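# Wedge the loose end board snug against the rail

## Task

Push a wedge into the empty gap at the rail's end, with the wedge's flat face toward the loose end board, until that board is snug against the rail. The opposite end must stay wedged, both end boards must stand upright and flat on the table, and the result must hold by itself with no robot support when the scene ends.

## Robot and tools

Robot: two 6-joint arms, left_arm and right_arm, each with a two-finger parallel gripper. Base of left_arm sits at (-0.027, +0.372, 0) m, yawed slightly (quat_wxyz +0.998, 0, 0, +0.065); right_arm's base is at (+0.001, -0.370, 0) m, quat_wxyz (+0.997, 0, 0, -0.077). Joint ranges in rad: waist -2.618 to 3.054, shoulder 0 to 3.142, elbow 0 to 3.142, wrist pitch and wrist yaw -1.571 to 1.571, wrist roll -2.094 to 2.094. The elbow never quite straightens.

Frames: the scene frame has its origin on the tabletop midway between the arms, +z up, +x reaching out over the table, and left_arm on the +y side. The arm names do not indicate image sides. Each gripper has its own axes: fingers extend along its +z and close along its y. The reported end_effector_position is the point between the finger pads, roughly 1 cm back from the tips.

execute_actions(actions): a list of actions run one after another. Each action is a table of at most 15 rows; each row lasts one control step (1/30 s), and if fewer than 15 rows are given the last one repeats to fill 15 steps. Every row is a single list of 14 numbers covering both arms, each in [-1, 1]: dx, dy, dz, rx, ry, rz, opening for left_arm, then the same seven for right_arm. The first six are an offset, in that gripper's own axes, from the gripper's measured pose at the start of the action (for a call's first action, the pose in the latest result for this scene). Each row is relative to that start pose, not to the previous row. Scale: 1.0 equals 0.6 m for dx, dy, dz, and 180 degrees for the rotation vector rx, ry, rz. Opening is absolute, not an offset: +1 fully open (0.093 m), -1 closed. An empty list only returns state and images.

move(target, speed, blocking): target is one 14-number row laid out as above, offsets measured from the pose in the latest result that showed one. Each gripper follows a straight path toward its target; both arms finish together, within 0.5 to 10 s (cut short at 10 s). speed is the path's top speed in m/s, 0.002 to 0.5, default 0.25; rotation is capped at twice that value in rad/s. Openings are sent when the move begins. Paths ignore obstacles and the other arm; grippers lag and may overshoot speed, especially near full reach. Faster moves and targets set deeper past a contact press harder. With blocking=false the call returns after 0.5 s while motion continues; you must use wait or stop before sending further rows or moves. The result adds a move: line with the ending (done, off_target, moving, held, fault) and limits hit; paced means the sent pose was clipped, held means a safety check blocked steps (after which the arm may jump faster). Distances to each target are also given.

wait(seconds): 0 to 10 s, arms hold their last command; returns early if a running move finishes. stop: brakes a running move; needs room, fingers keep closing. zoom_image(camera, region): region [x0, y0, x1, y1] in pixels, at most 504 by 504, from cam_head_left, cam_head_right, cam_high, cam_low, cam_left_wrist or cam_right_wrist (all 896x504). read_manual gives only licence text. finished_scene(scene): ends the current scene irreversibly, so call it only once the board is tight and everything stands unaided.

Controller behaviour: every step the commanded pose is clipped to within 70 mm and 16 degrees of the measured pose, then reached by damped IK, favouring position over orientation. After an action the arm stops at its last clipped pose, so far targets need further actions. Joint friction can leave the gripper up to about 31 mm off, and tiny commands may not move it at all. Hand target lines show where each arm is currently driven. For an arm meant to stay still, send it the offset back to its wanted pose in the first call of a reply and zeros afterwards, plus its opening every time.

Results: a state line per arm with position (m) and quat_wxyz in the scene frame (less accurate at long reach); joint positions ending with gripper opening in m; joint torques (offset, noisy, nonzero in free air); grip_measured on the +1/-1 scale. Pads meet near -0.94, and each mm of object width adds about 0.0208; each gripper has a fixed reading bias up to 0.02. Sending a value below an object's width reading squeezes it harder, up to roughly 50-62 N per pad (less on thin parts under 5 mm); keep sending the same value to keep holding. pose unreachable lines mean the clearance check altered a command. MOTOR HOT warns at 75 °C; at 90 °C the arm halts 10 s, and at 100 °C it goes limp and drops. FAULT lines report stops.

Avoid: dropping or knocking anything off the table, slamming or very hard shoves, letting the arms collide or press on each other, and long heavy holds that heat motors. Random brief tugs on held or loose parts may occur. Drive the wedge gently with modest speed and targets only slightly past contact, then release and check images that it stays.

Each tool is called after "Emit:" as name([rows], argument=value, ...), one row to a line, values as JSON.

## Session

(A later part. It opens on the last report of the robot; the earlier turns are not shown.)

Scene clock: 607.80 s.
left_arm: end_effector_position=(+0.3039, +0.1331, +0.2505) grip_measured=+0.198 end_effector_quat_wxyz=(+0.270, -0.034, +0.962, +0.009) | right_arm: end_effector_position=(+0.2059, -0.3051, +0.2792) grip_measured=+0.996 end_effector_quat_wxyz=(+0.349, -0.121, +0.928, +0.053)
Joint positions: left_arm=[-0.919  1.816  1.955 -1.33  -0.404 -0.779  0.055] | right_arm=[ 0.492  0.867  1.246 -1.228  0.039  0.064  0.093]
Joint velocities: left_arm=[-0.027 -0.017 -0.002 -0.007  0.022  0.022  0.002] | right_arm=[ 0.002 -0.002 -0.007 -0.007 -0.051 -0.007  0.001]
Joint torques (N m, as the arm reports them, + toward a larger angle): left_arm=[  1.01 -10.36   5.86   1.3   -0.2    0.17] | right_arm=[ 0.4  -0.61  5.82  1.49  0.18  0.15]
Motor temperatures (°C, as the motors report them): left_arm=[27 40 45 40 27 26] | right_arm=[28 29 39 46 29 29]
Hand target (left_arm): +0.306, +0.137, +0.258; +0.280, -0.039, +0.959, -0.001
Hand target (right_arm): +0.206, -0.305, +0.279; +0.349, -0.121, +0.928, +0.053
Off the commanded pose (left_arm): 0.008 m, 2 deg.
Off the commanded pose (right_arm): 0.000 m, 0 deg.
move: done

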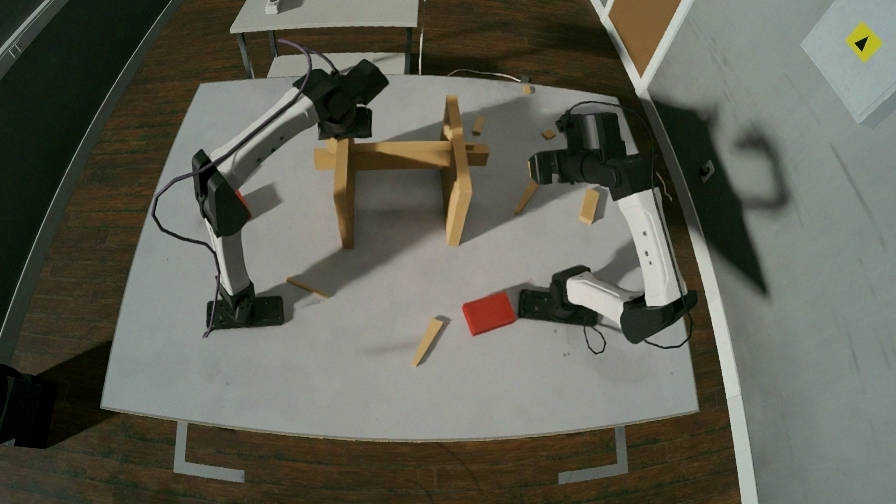

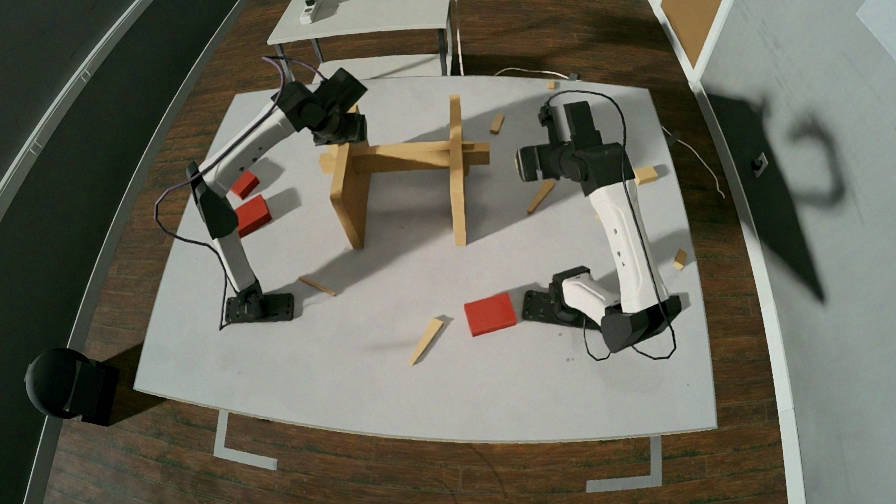

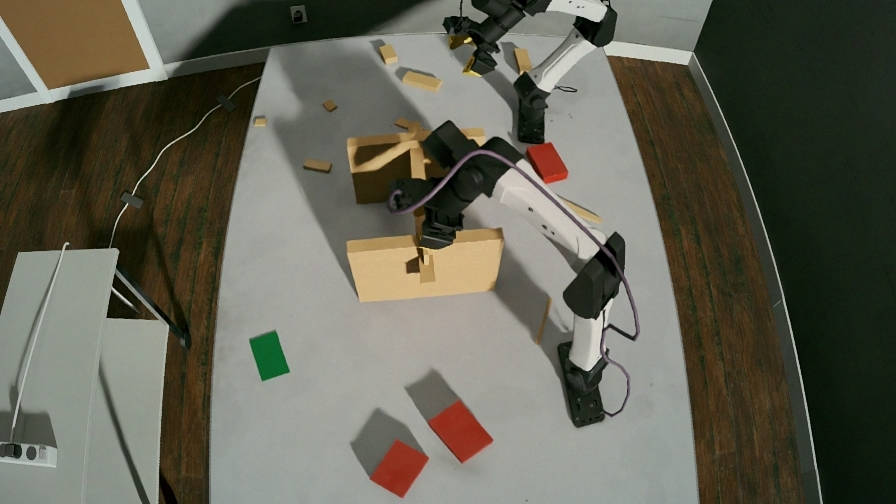

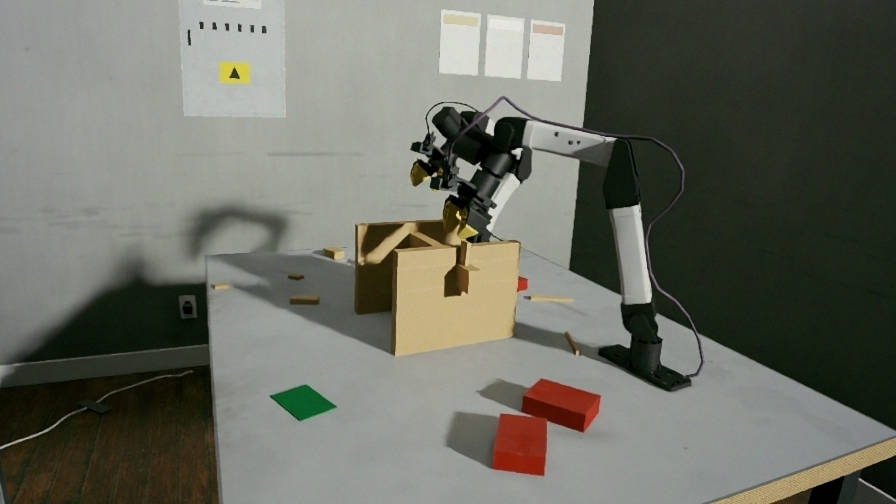

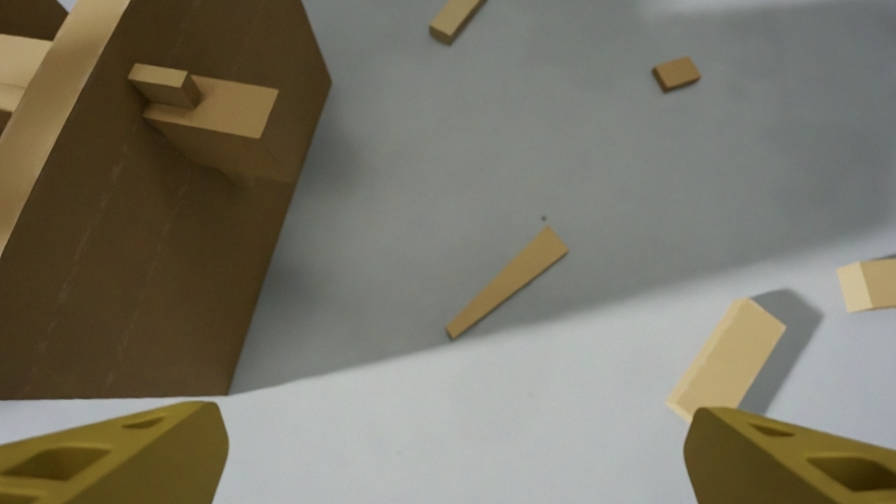

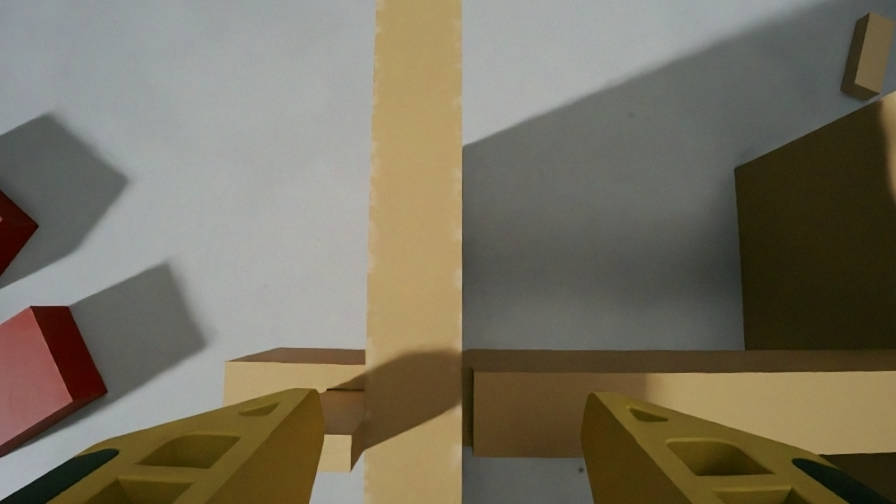

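Emit:
move(target=[0.0171, 0.0033, 0.0285, 0, 0, 0, 0.4, 0, 0, 0, 0, 0, 0, 1], speed=0.01)

Emit:
zoom_image(camera="cam_low", region=[420, 190, 540, 310])

Scene clock: 621.13 s.
left_arm: end_effector_position=(+0.3068, +0.1321, +0.2335) grip_measured=+0.398 end_effector_quat_wxyz=(+0.276, -0.035, +0.961, +0.010) | right_arm: end_effector_position=(+0.2059, -0.3051, +0.2792) grip_measured=+0.996 end_effector_quat_wxyz=(+0.349, -0.121, +0.928, +0.053)
Joint positions: left_arm=[-0.919  1.794  1.851 -1.24  -0.414 -0.778  0.064] | right_arm=[ 0.492  0.867  1.246 -1.228  0.039  0.064  0.093]
Joint velocities: left_arm=[ 0.017  0.012  0.002 -0.007  0.037 -0.022 -0.001] | right_arm=[ 0.007 -0.002 -0.002  0.037 -0.066  0.022  0.   ]
Joint torques (N m, as the arm reports them, + toward a larger angle): left_arm=[ 0.57 -9.41  5.36  1.11 -0.07  0.15] | right_arm=[ 0.41 -0.6   5.83  1.48  0.18  0.14]
Motor temperatures (°C, as the motors report them): left_arm=[27 43 44 41 27 26] | right_arm=[28 29 39 46 29 29]
Hand target (left_arm): +0.304, +0.135, +0.230; +0.270, -0.034, +0.962, +0.009
Hand target (right_arm): +0.206, -0.305, +0.279; +0.349, -0.121, +0.928, +0.053
Off the commanded pose (left_arm): 0.005 m, 1 deg.
Off the commanded pose (right_arm): 0.000 m, 0 deg.
move: done

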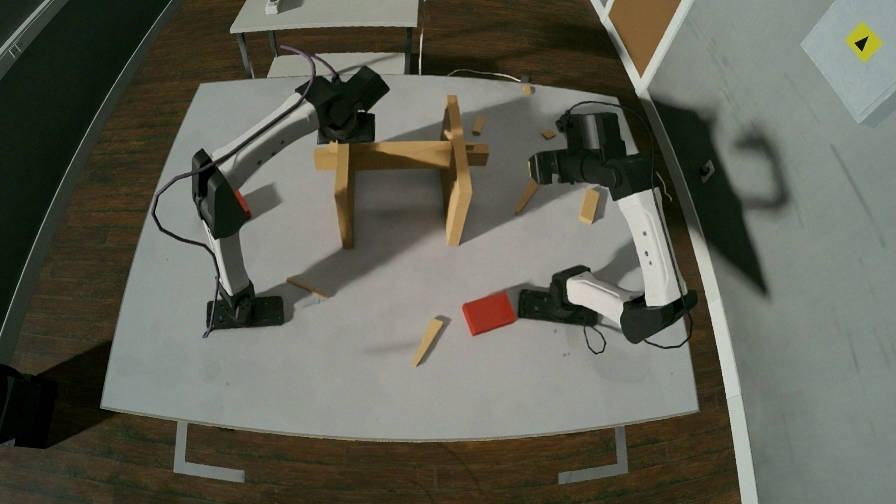

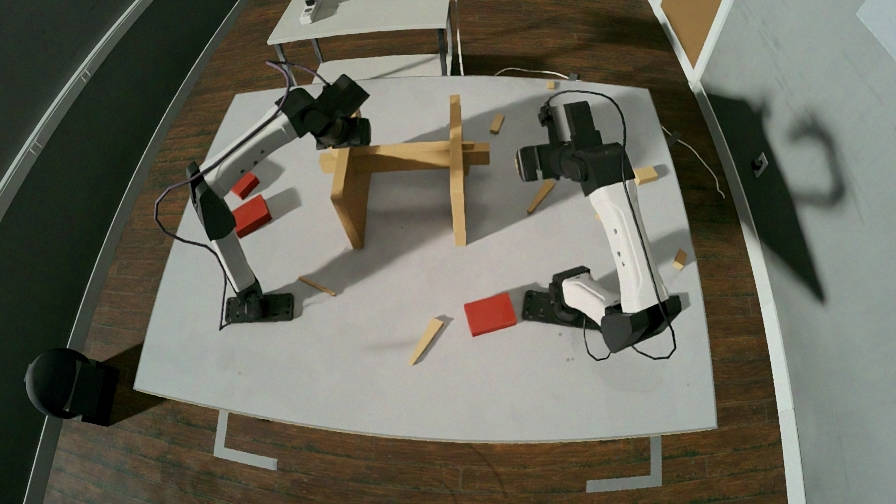

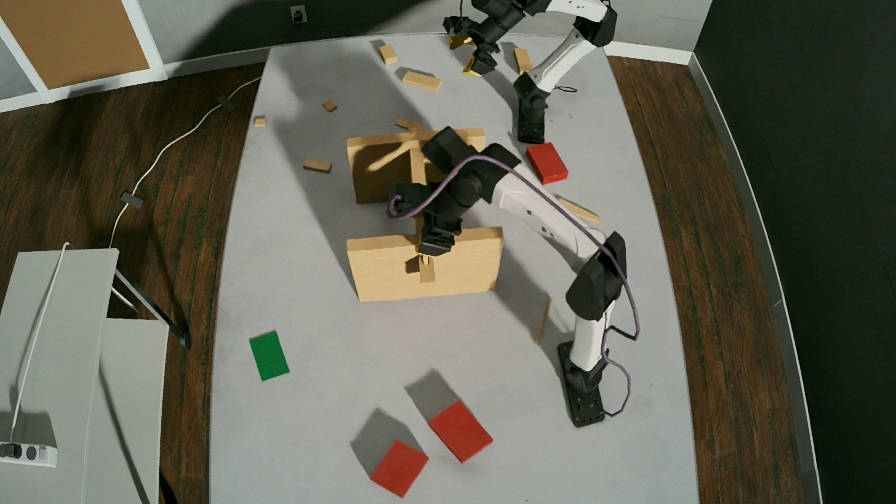

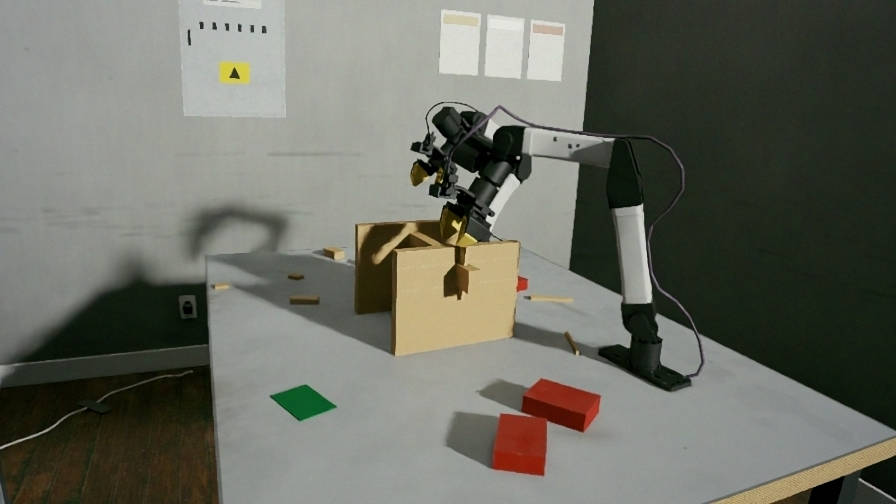

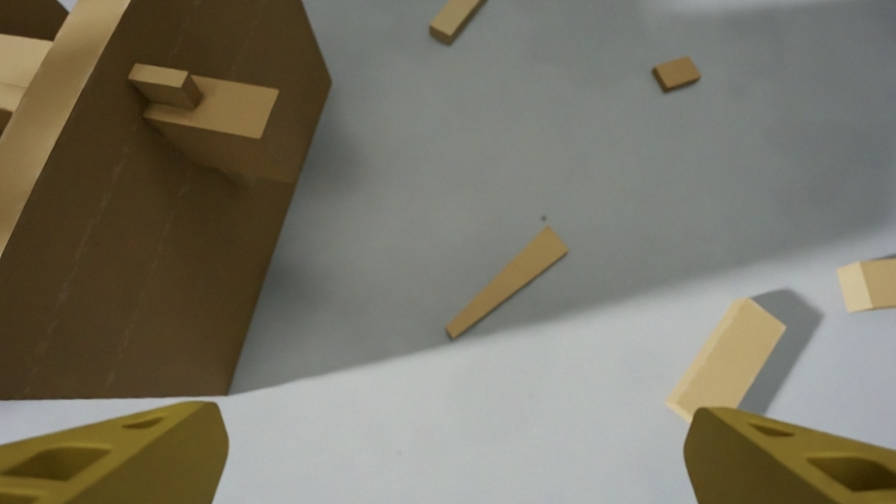

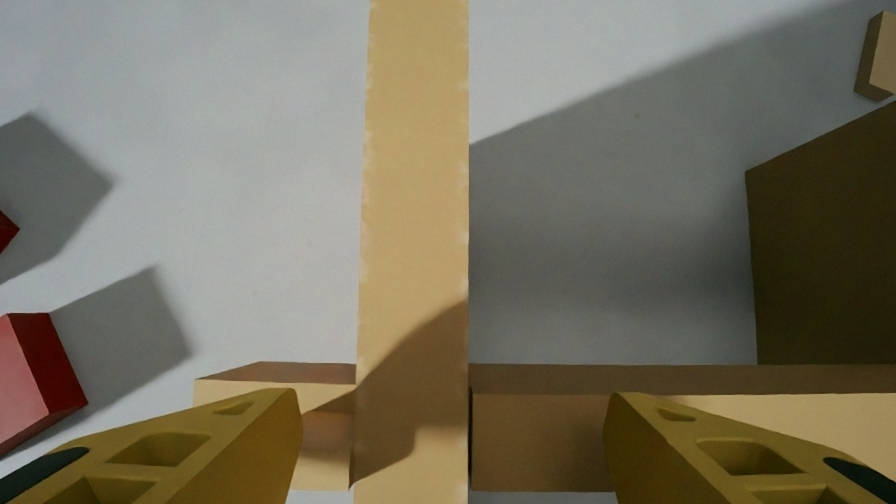

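Region (420, 190, 540, 310) of cam_low's 896x504 image, scaled by 4.200, with more detail than that image has.

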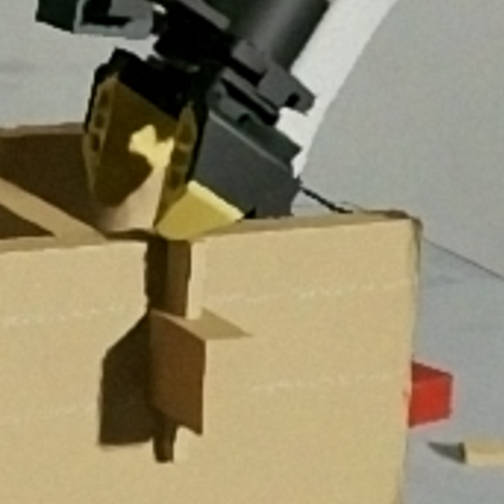

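Emit:
move(target=[0.0238, 0.0042, 0.0166, 0, 0, 0, 0.4, 0, 0, 0, 0, 0, 0, 1], speed=0.01)

Emit:
zoom_image(camera="cam_low", region=[420, 190, 540, 310])

Scene clock: 628.63 s.
left_arm: end_effector_position=(+0.3089, +0.1329, +0.2248) grip_measured=+0.398 end_effector_quat_wxyz=(+0.289, -0.039, +0.957, +0.005) | right_arm: end_effector_position=(+0.2059, -0.3051, +0.2792) grip_measured=+0.996 end_effector_quat_wxyz=(+0.349, -0.121, +0.928, +0.053)
Joint positions: left_arm=[-0.919  1.762  1.763 -1.156 -0.427 -0.777  0.064] | right_arm=[ 0.492  0.867  1.246 -1.228  0.039  0.064  0.093]
Joint velocities: left_arm=[-0.002  0.002 -0.017 -0.051  0.022  0.051  0.001] | right_arm=[ 0.007 -0.017  0.002 -0.022 -0.007 -0.022  0.001]
Joint torques (N m, as the arm reports them, + toward a larger angle): left_arm=[-0.44 -8.92  5.18  0.94 -0.15 -0.04] | right_arm=[ 0.41 -0.61  5.82  1.49  0.18  0.14]
Motor temperatures (°C, as the motors report them): left_arm=[27 44 43 40 27 26] | right_arm=[28 29 40 46 29 29]
Hand target (left_arm): +0.300, +0.134, +0.217; +0.276, -0.035, +0.961, +0.010
Hand target (right_arm): +0.206, -0.305, +0.279; +0.349, -0.121, +0.928, +0.053
Off the commanded pose (left_arm): 0.012 m, 2 deg.
Off the commanded pose (right_arm): 0.000 m, 0 deg.
move: off_target (left_arm)

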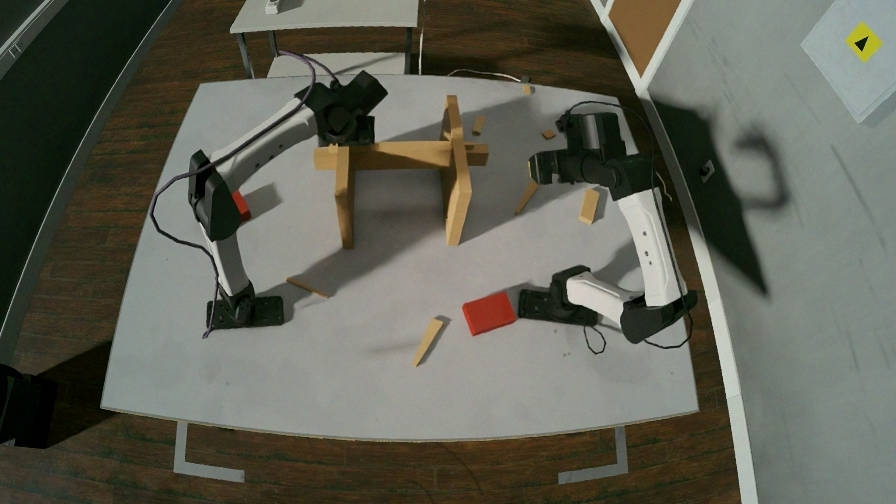

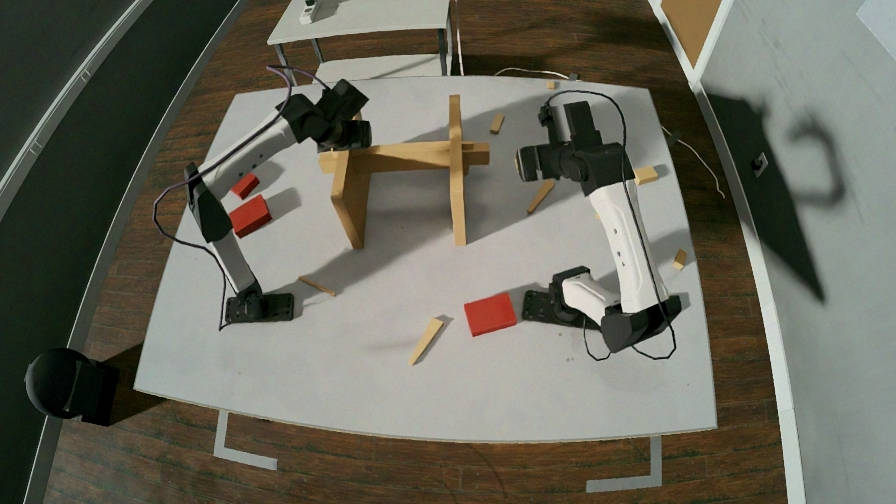

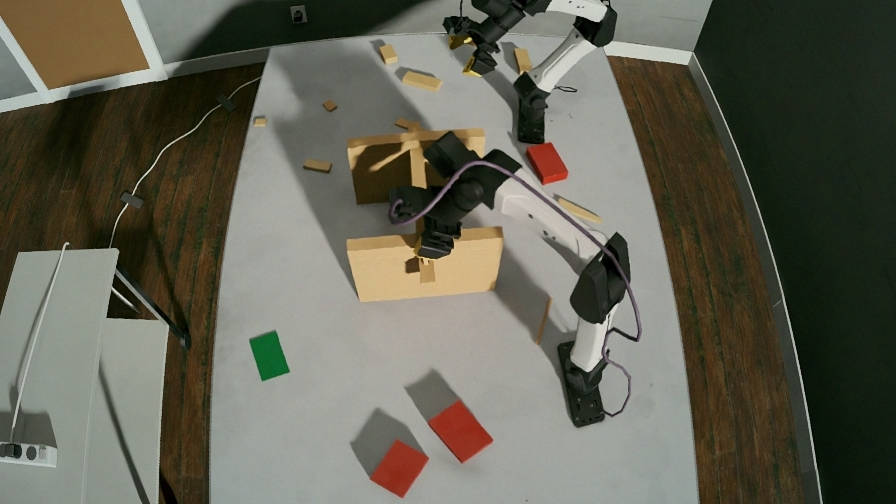

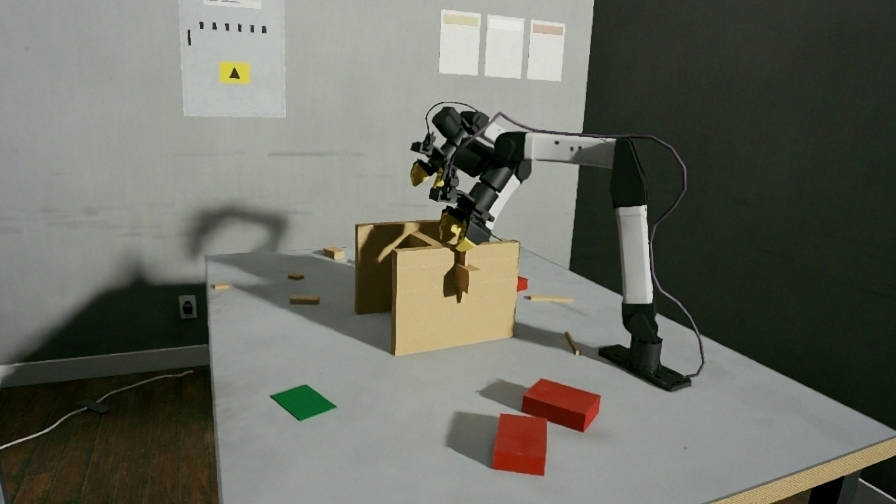

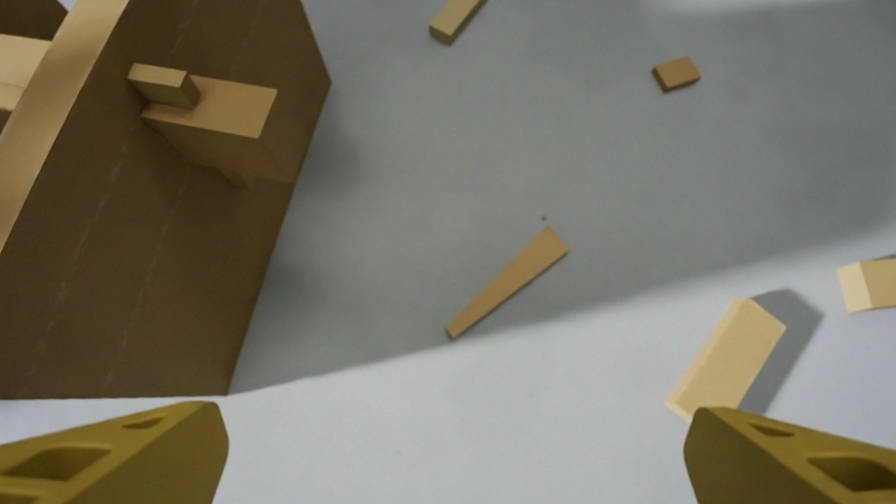

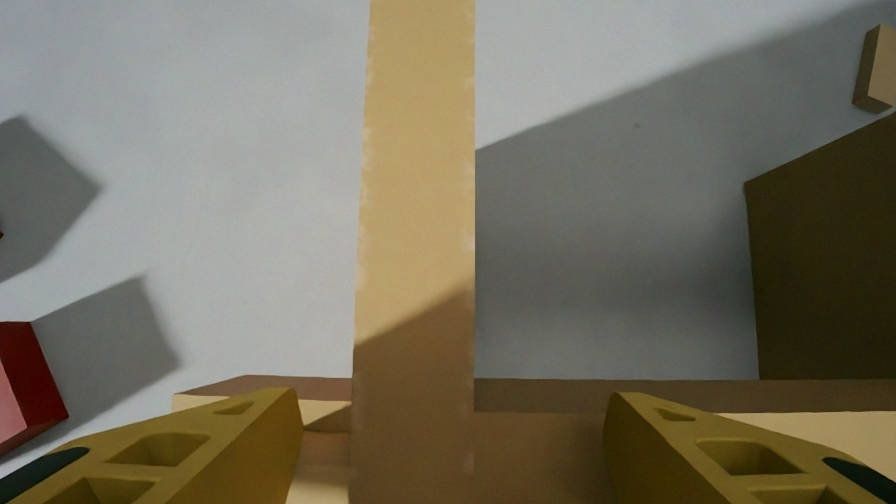

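Region (420, 190, 540, 310) of cam_low's 896x504 image, scaled by 4.200, with more detail than that image has.

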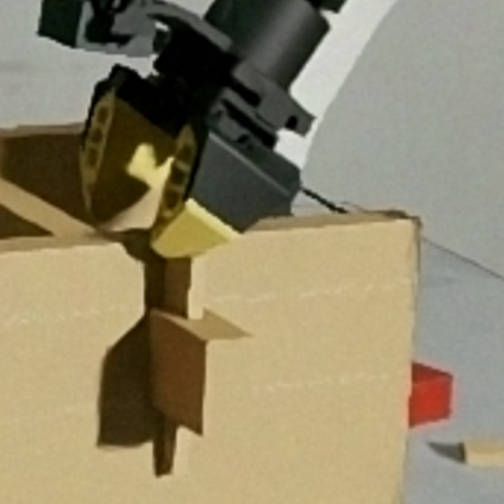

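Emit:
move(target=[0.003, 0.0045, -0.0281, 0, 0.05, 0, 0.4, 0, 0, 0, 0, 0, 0, 1], speed=0.04)

Emit:
zoom_image(camera="cam_low", region=[420, 190, 540, 310])

Scene clock: 643.27 s.
left_arm: end_effector_position=(+0.2932, +0.1328, +0.2369) grip_measured=+0.398 end_effector_quat_wxyz=(+0.214, -0.030, +0.976, +0.002) | right_arm: end_effector_position=(+0.2059, -0.3051, +0.2792) grip_measured=+0.996 end_effector_quat_wxyz=(+0.349, -0.121, +0.928, +0.053)
Joint positions: left_arm=[-0.9    1.844  1.979 -1.398 -0.308 -0.783  0.064] | right_arm=[ 0.492  0.867  1.246 -1.228  0.039  0.064  0.093]
Joint velocities: left_arm=[ 0.012  0.007  0.002 -0.066 -0.022 -0.037 -0.001] | right_arm=[-0.027 -0.022  0.002 -0.051  0.022  0.007 -0.001]
Joint torques (N m, as the arm reports them, + toward a larger angle): left_arm=[ 1.02 -7.55  8.73  0.84 -0.11  0.  ] | right_arm=[ 0.42 -0.6   5.83  1.49  0.18  0.15]
Motor temperatures (°C, as the motors report them): left_arm=[27 45 42 40 27 26] | right_arm=[28 29 40 46 29 29]
Hand target (left_arm): +0.297, +0.135, +0.238; +0.213, -0.040, +0.976, +0.001
Hand target (right_arm): +0.206, -0.305, +0.279; +0.349, -0.121, +0.928, +0.053
Off the commanded pose (left_arm): 0.005 m, 1 deg.
Off the commanded pose (right_arm): 0.000 m, 0 deg.
move: done

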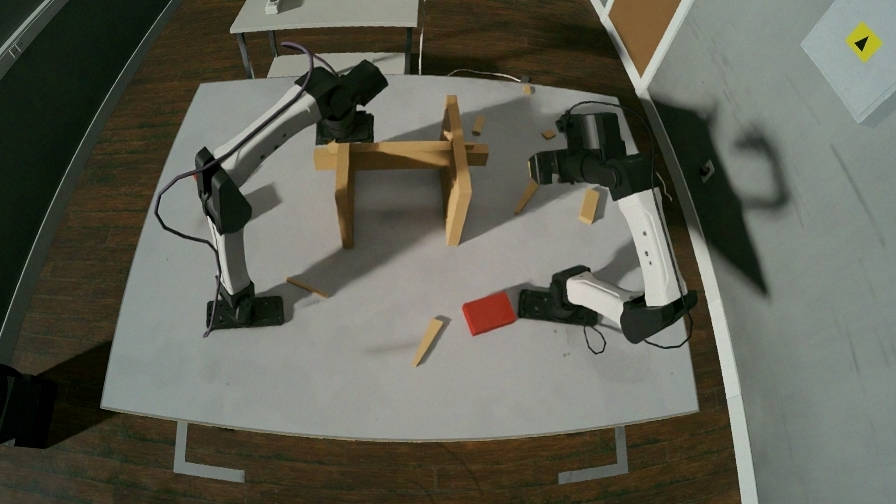

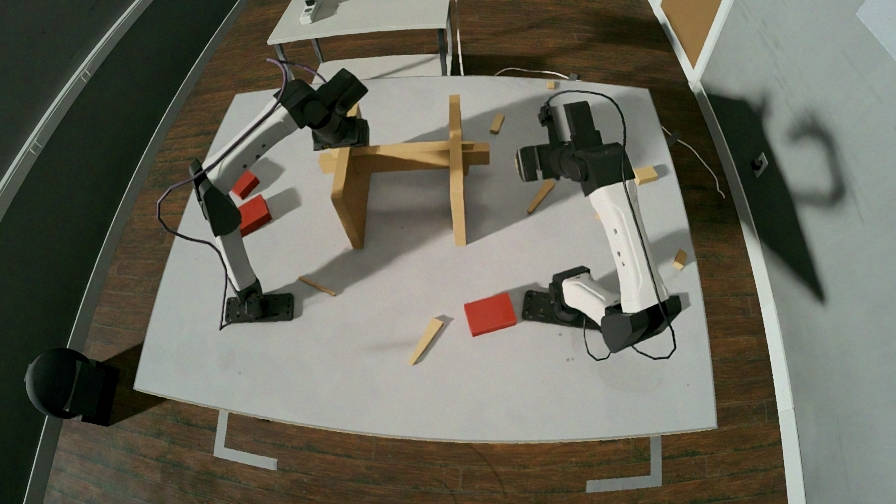

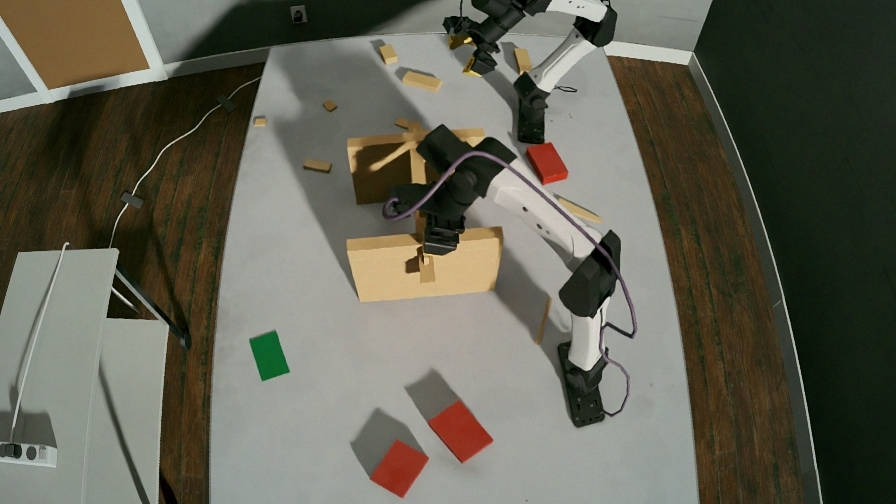

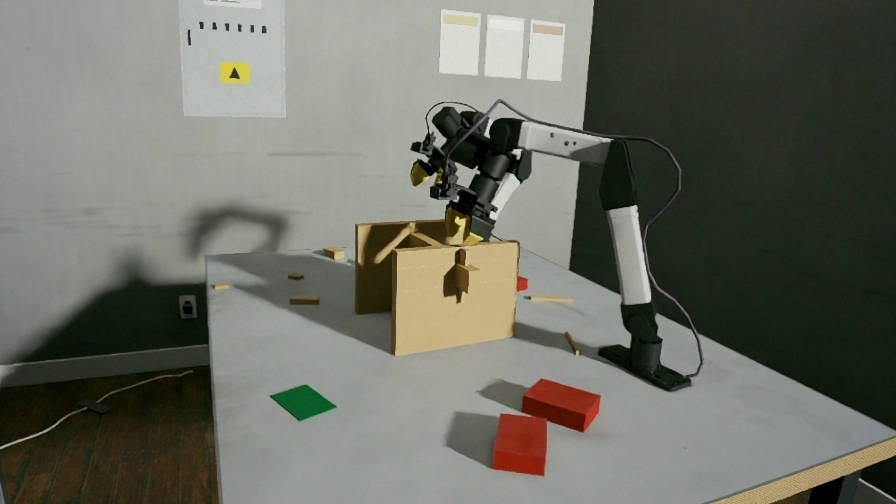

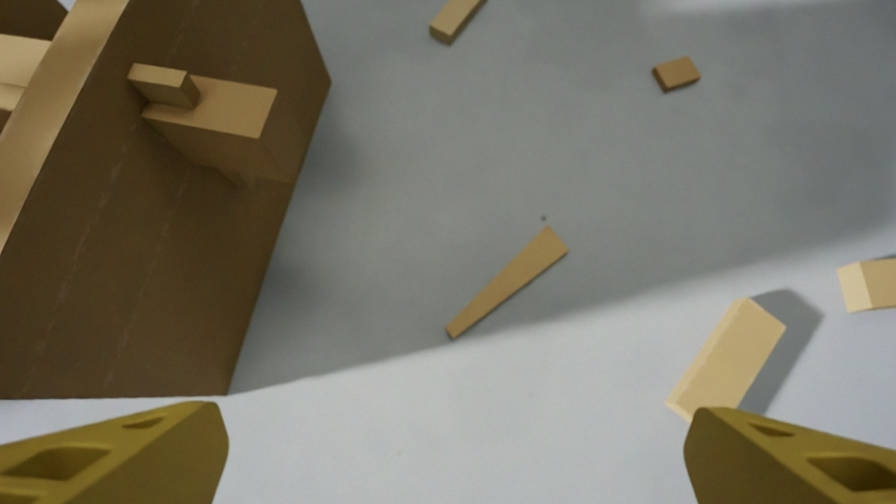

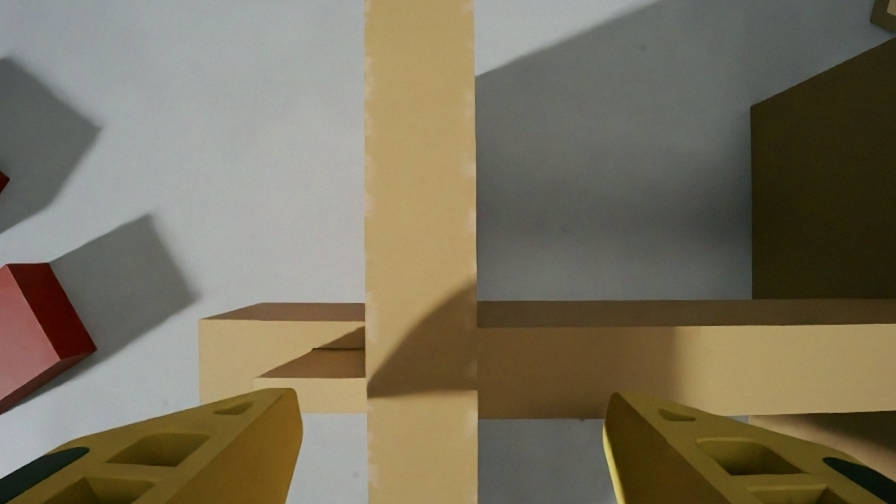

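Region (420, 190, 540, 310) of cam_low's 896x504 image, scaled by 4.200, with more detail than that image has.

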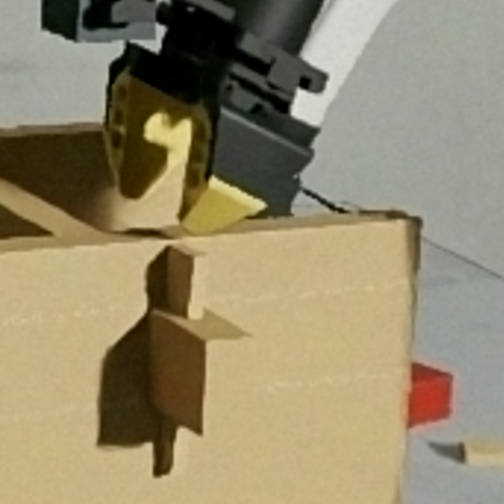

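Emit:
move(target=[0.0136, 0.0018, 0.0377, 0, 0, 0, 0.4, 0, 0, 0, 0, 0, 0, 1], speed=0.01)

Emit:
zoom_image(camera="cam_low", region=[420, 190, 540, 310])

Scene clock: 654.17 s.
left_arm: end_effector_position=(+0.2935, +0.1333, +0.2215) grip_measured=+0.398 end_effector_quat_wxyz=(+0.218, -0.031, +0.975, +0.001) | right_arm: end_effector_position=(+0.2059, -0.3051, +0.2792) grip_measured=+0.996 end_effector_quat_wxyz=(+0.349, -0.121, +0.928, +0.053)
Joint positions: left_arm=[-0.9    1.812  1.871 -1.314 -0.312 -0.783  0.064] | right_arm=[ 0.492  0.867  1.246 -1.228  0.039  0.064  0.093]
Joint velocities: left_arm=[-0.002  0.017 -0.002  0.037  0.037 -0.051 -0.   ] | right_arm=[-0.012 -0.002  0.002 -0.051  0.022 -0.081 -0.001]
Joint torques (N m, as the arm reports them, + toward a larger angle): left_arm=[ 0.82 -8.19  4.49  1.21 -0.13  0.16] | right_arm=[ 0.38 -0.61  5.81  1.49  0.18  0.15]
Motor temperatures (°C, as the motors report them): left_arm=[27 45 43 39 27 26] | right_arm=[28 29 40 46 29 29]
Hand target (left_arm): +0.296, +0.134, +0.213; +0.214, -0.030, +0.976, +0.002
Hand target (right_arm): +0.206, -0.305, +0.279; +0.349, -0.121, +0.928, +0.053
Off the commanded pose (left_arm): 0.009 m, 0 deg.
Off the commanded pose (right_arm): 0.000 m, 0 deg.
move: done

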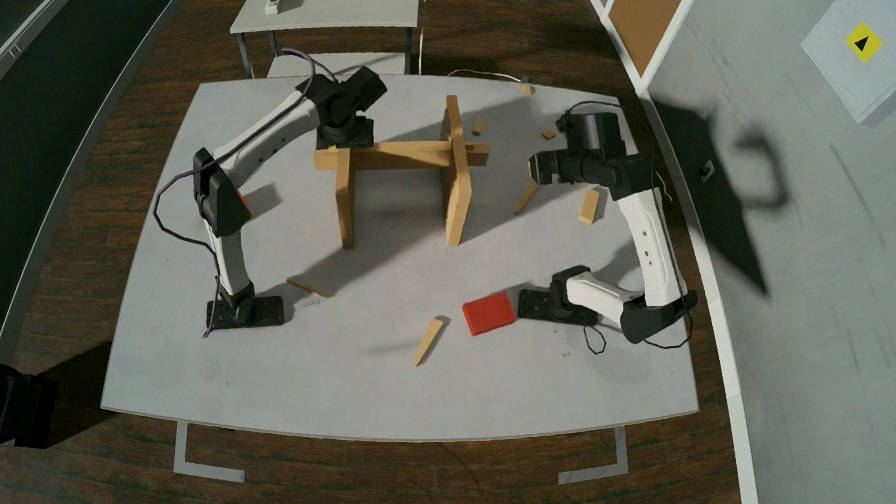

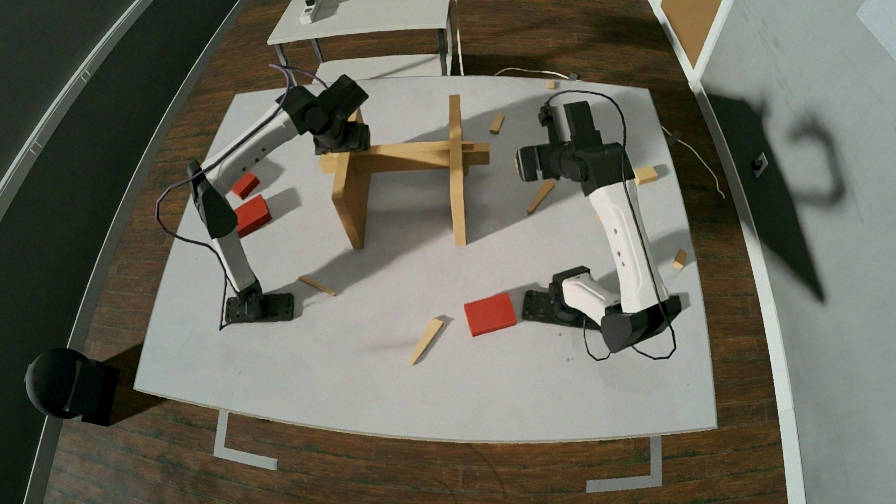

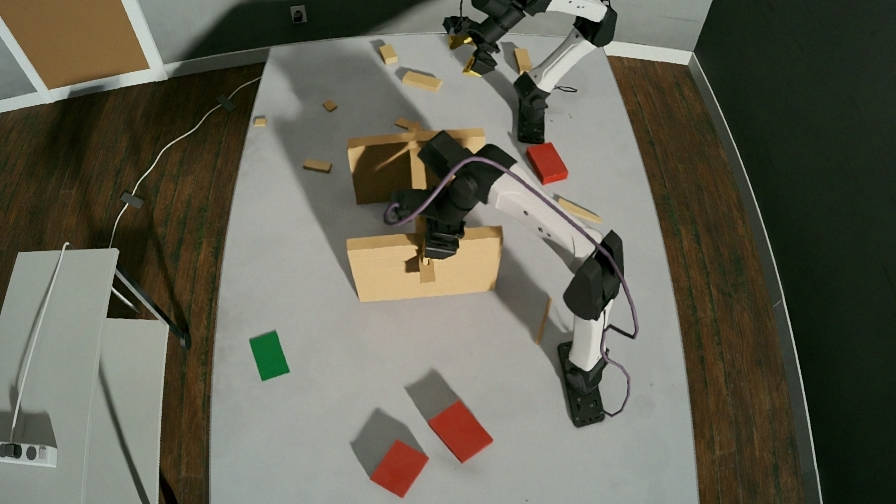

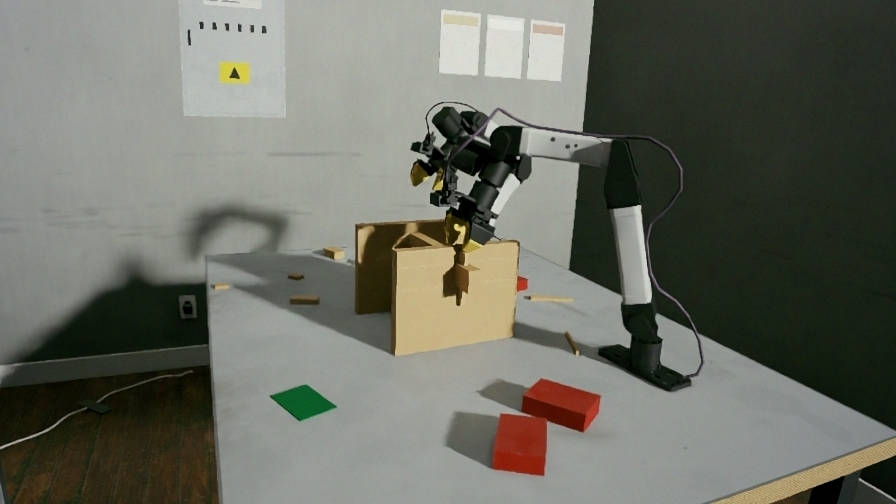

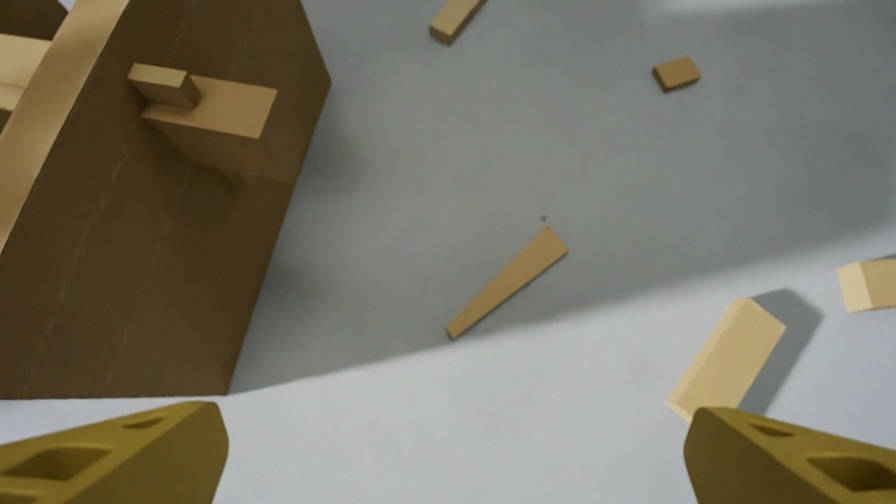

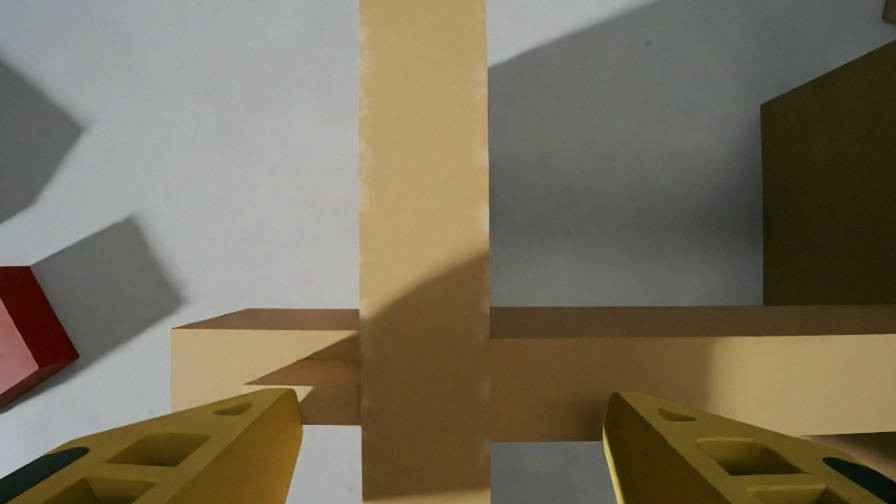

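Region (420, 190, 540, 310) of cam_low's 896x504 image, scaled by 4.200, with more detail than that image has.

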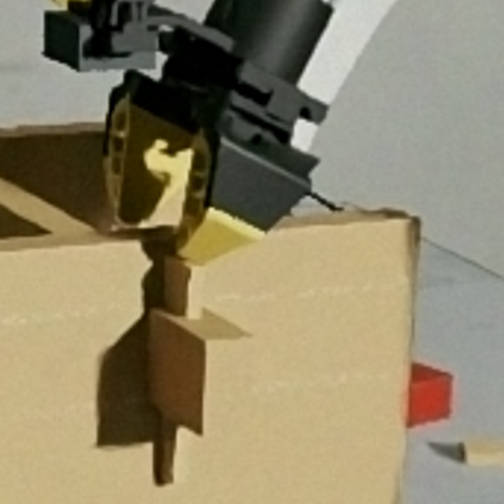

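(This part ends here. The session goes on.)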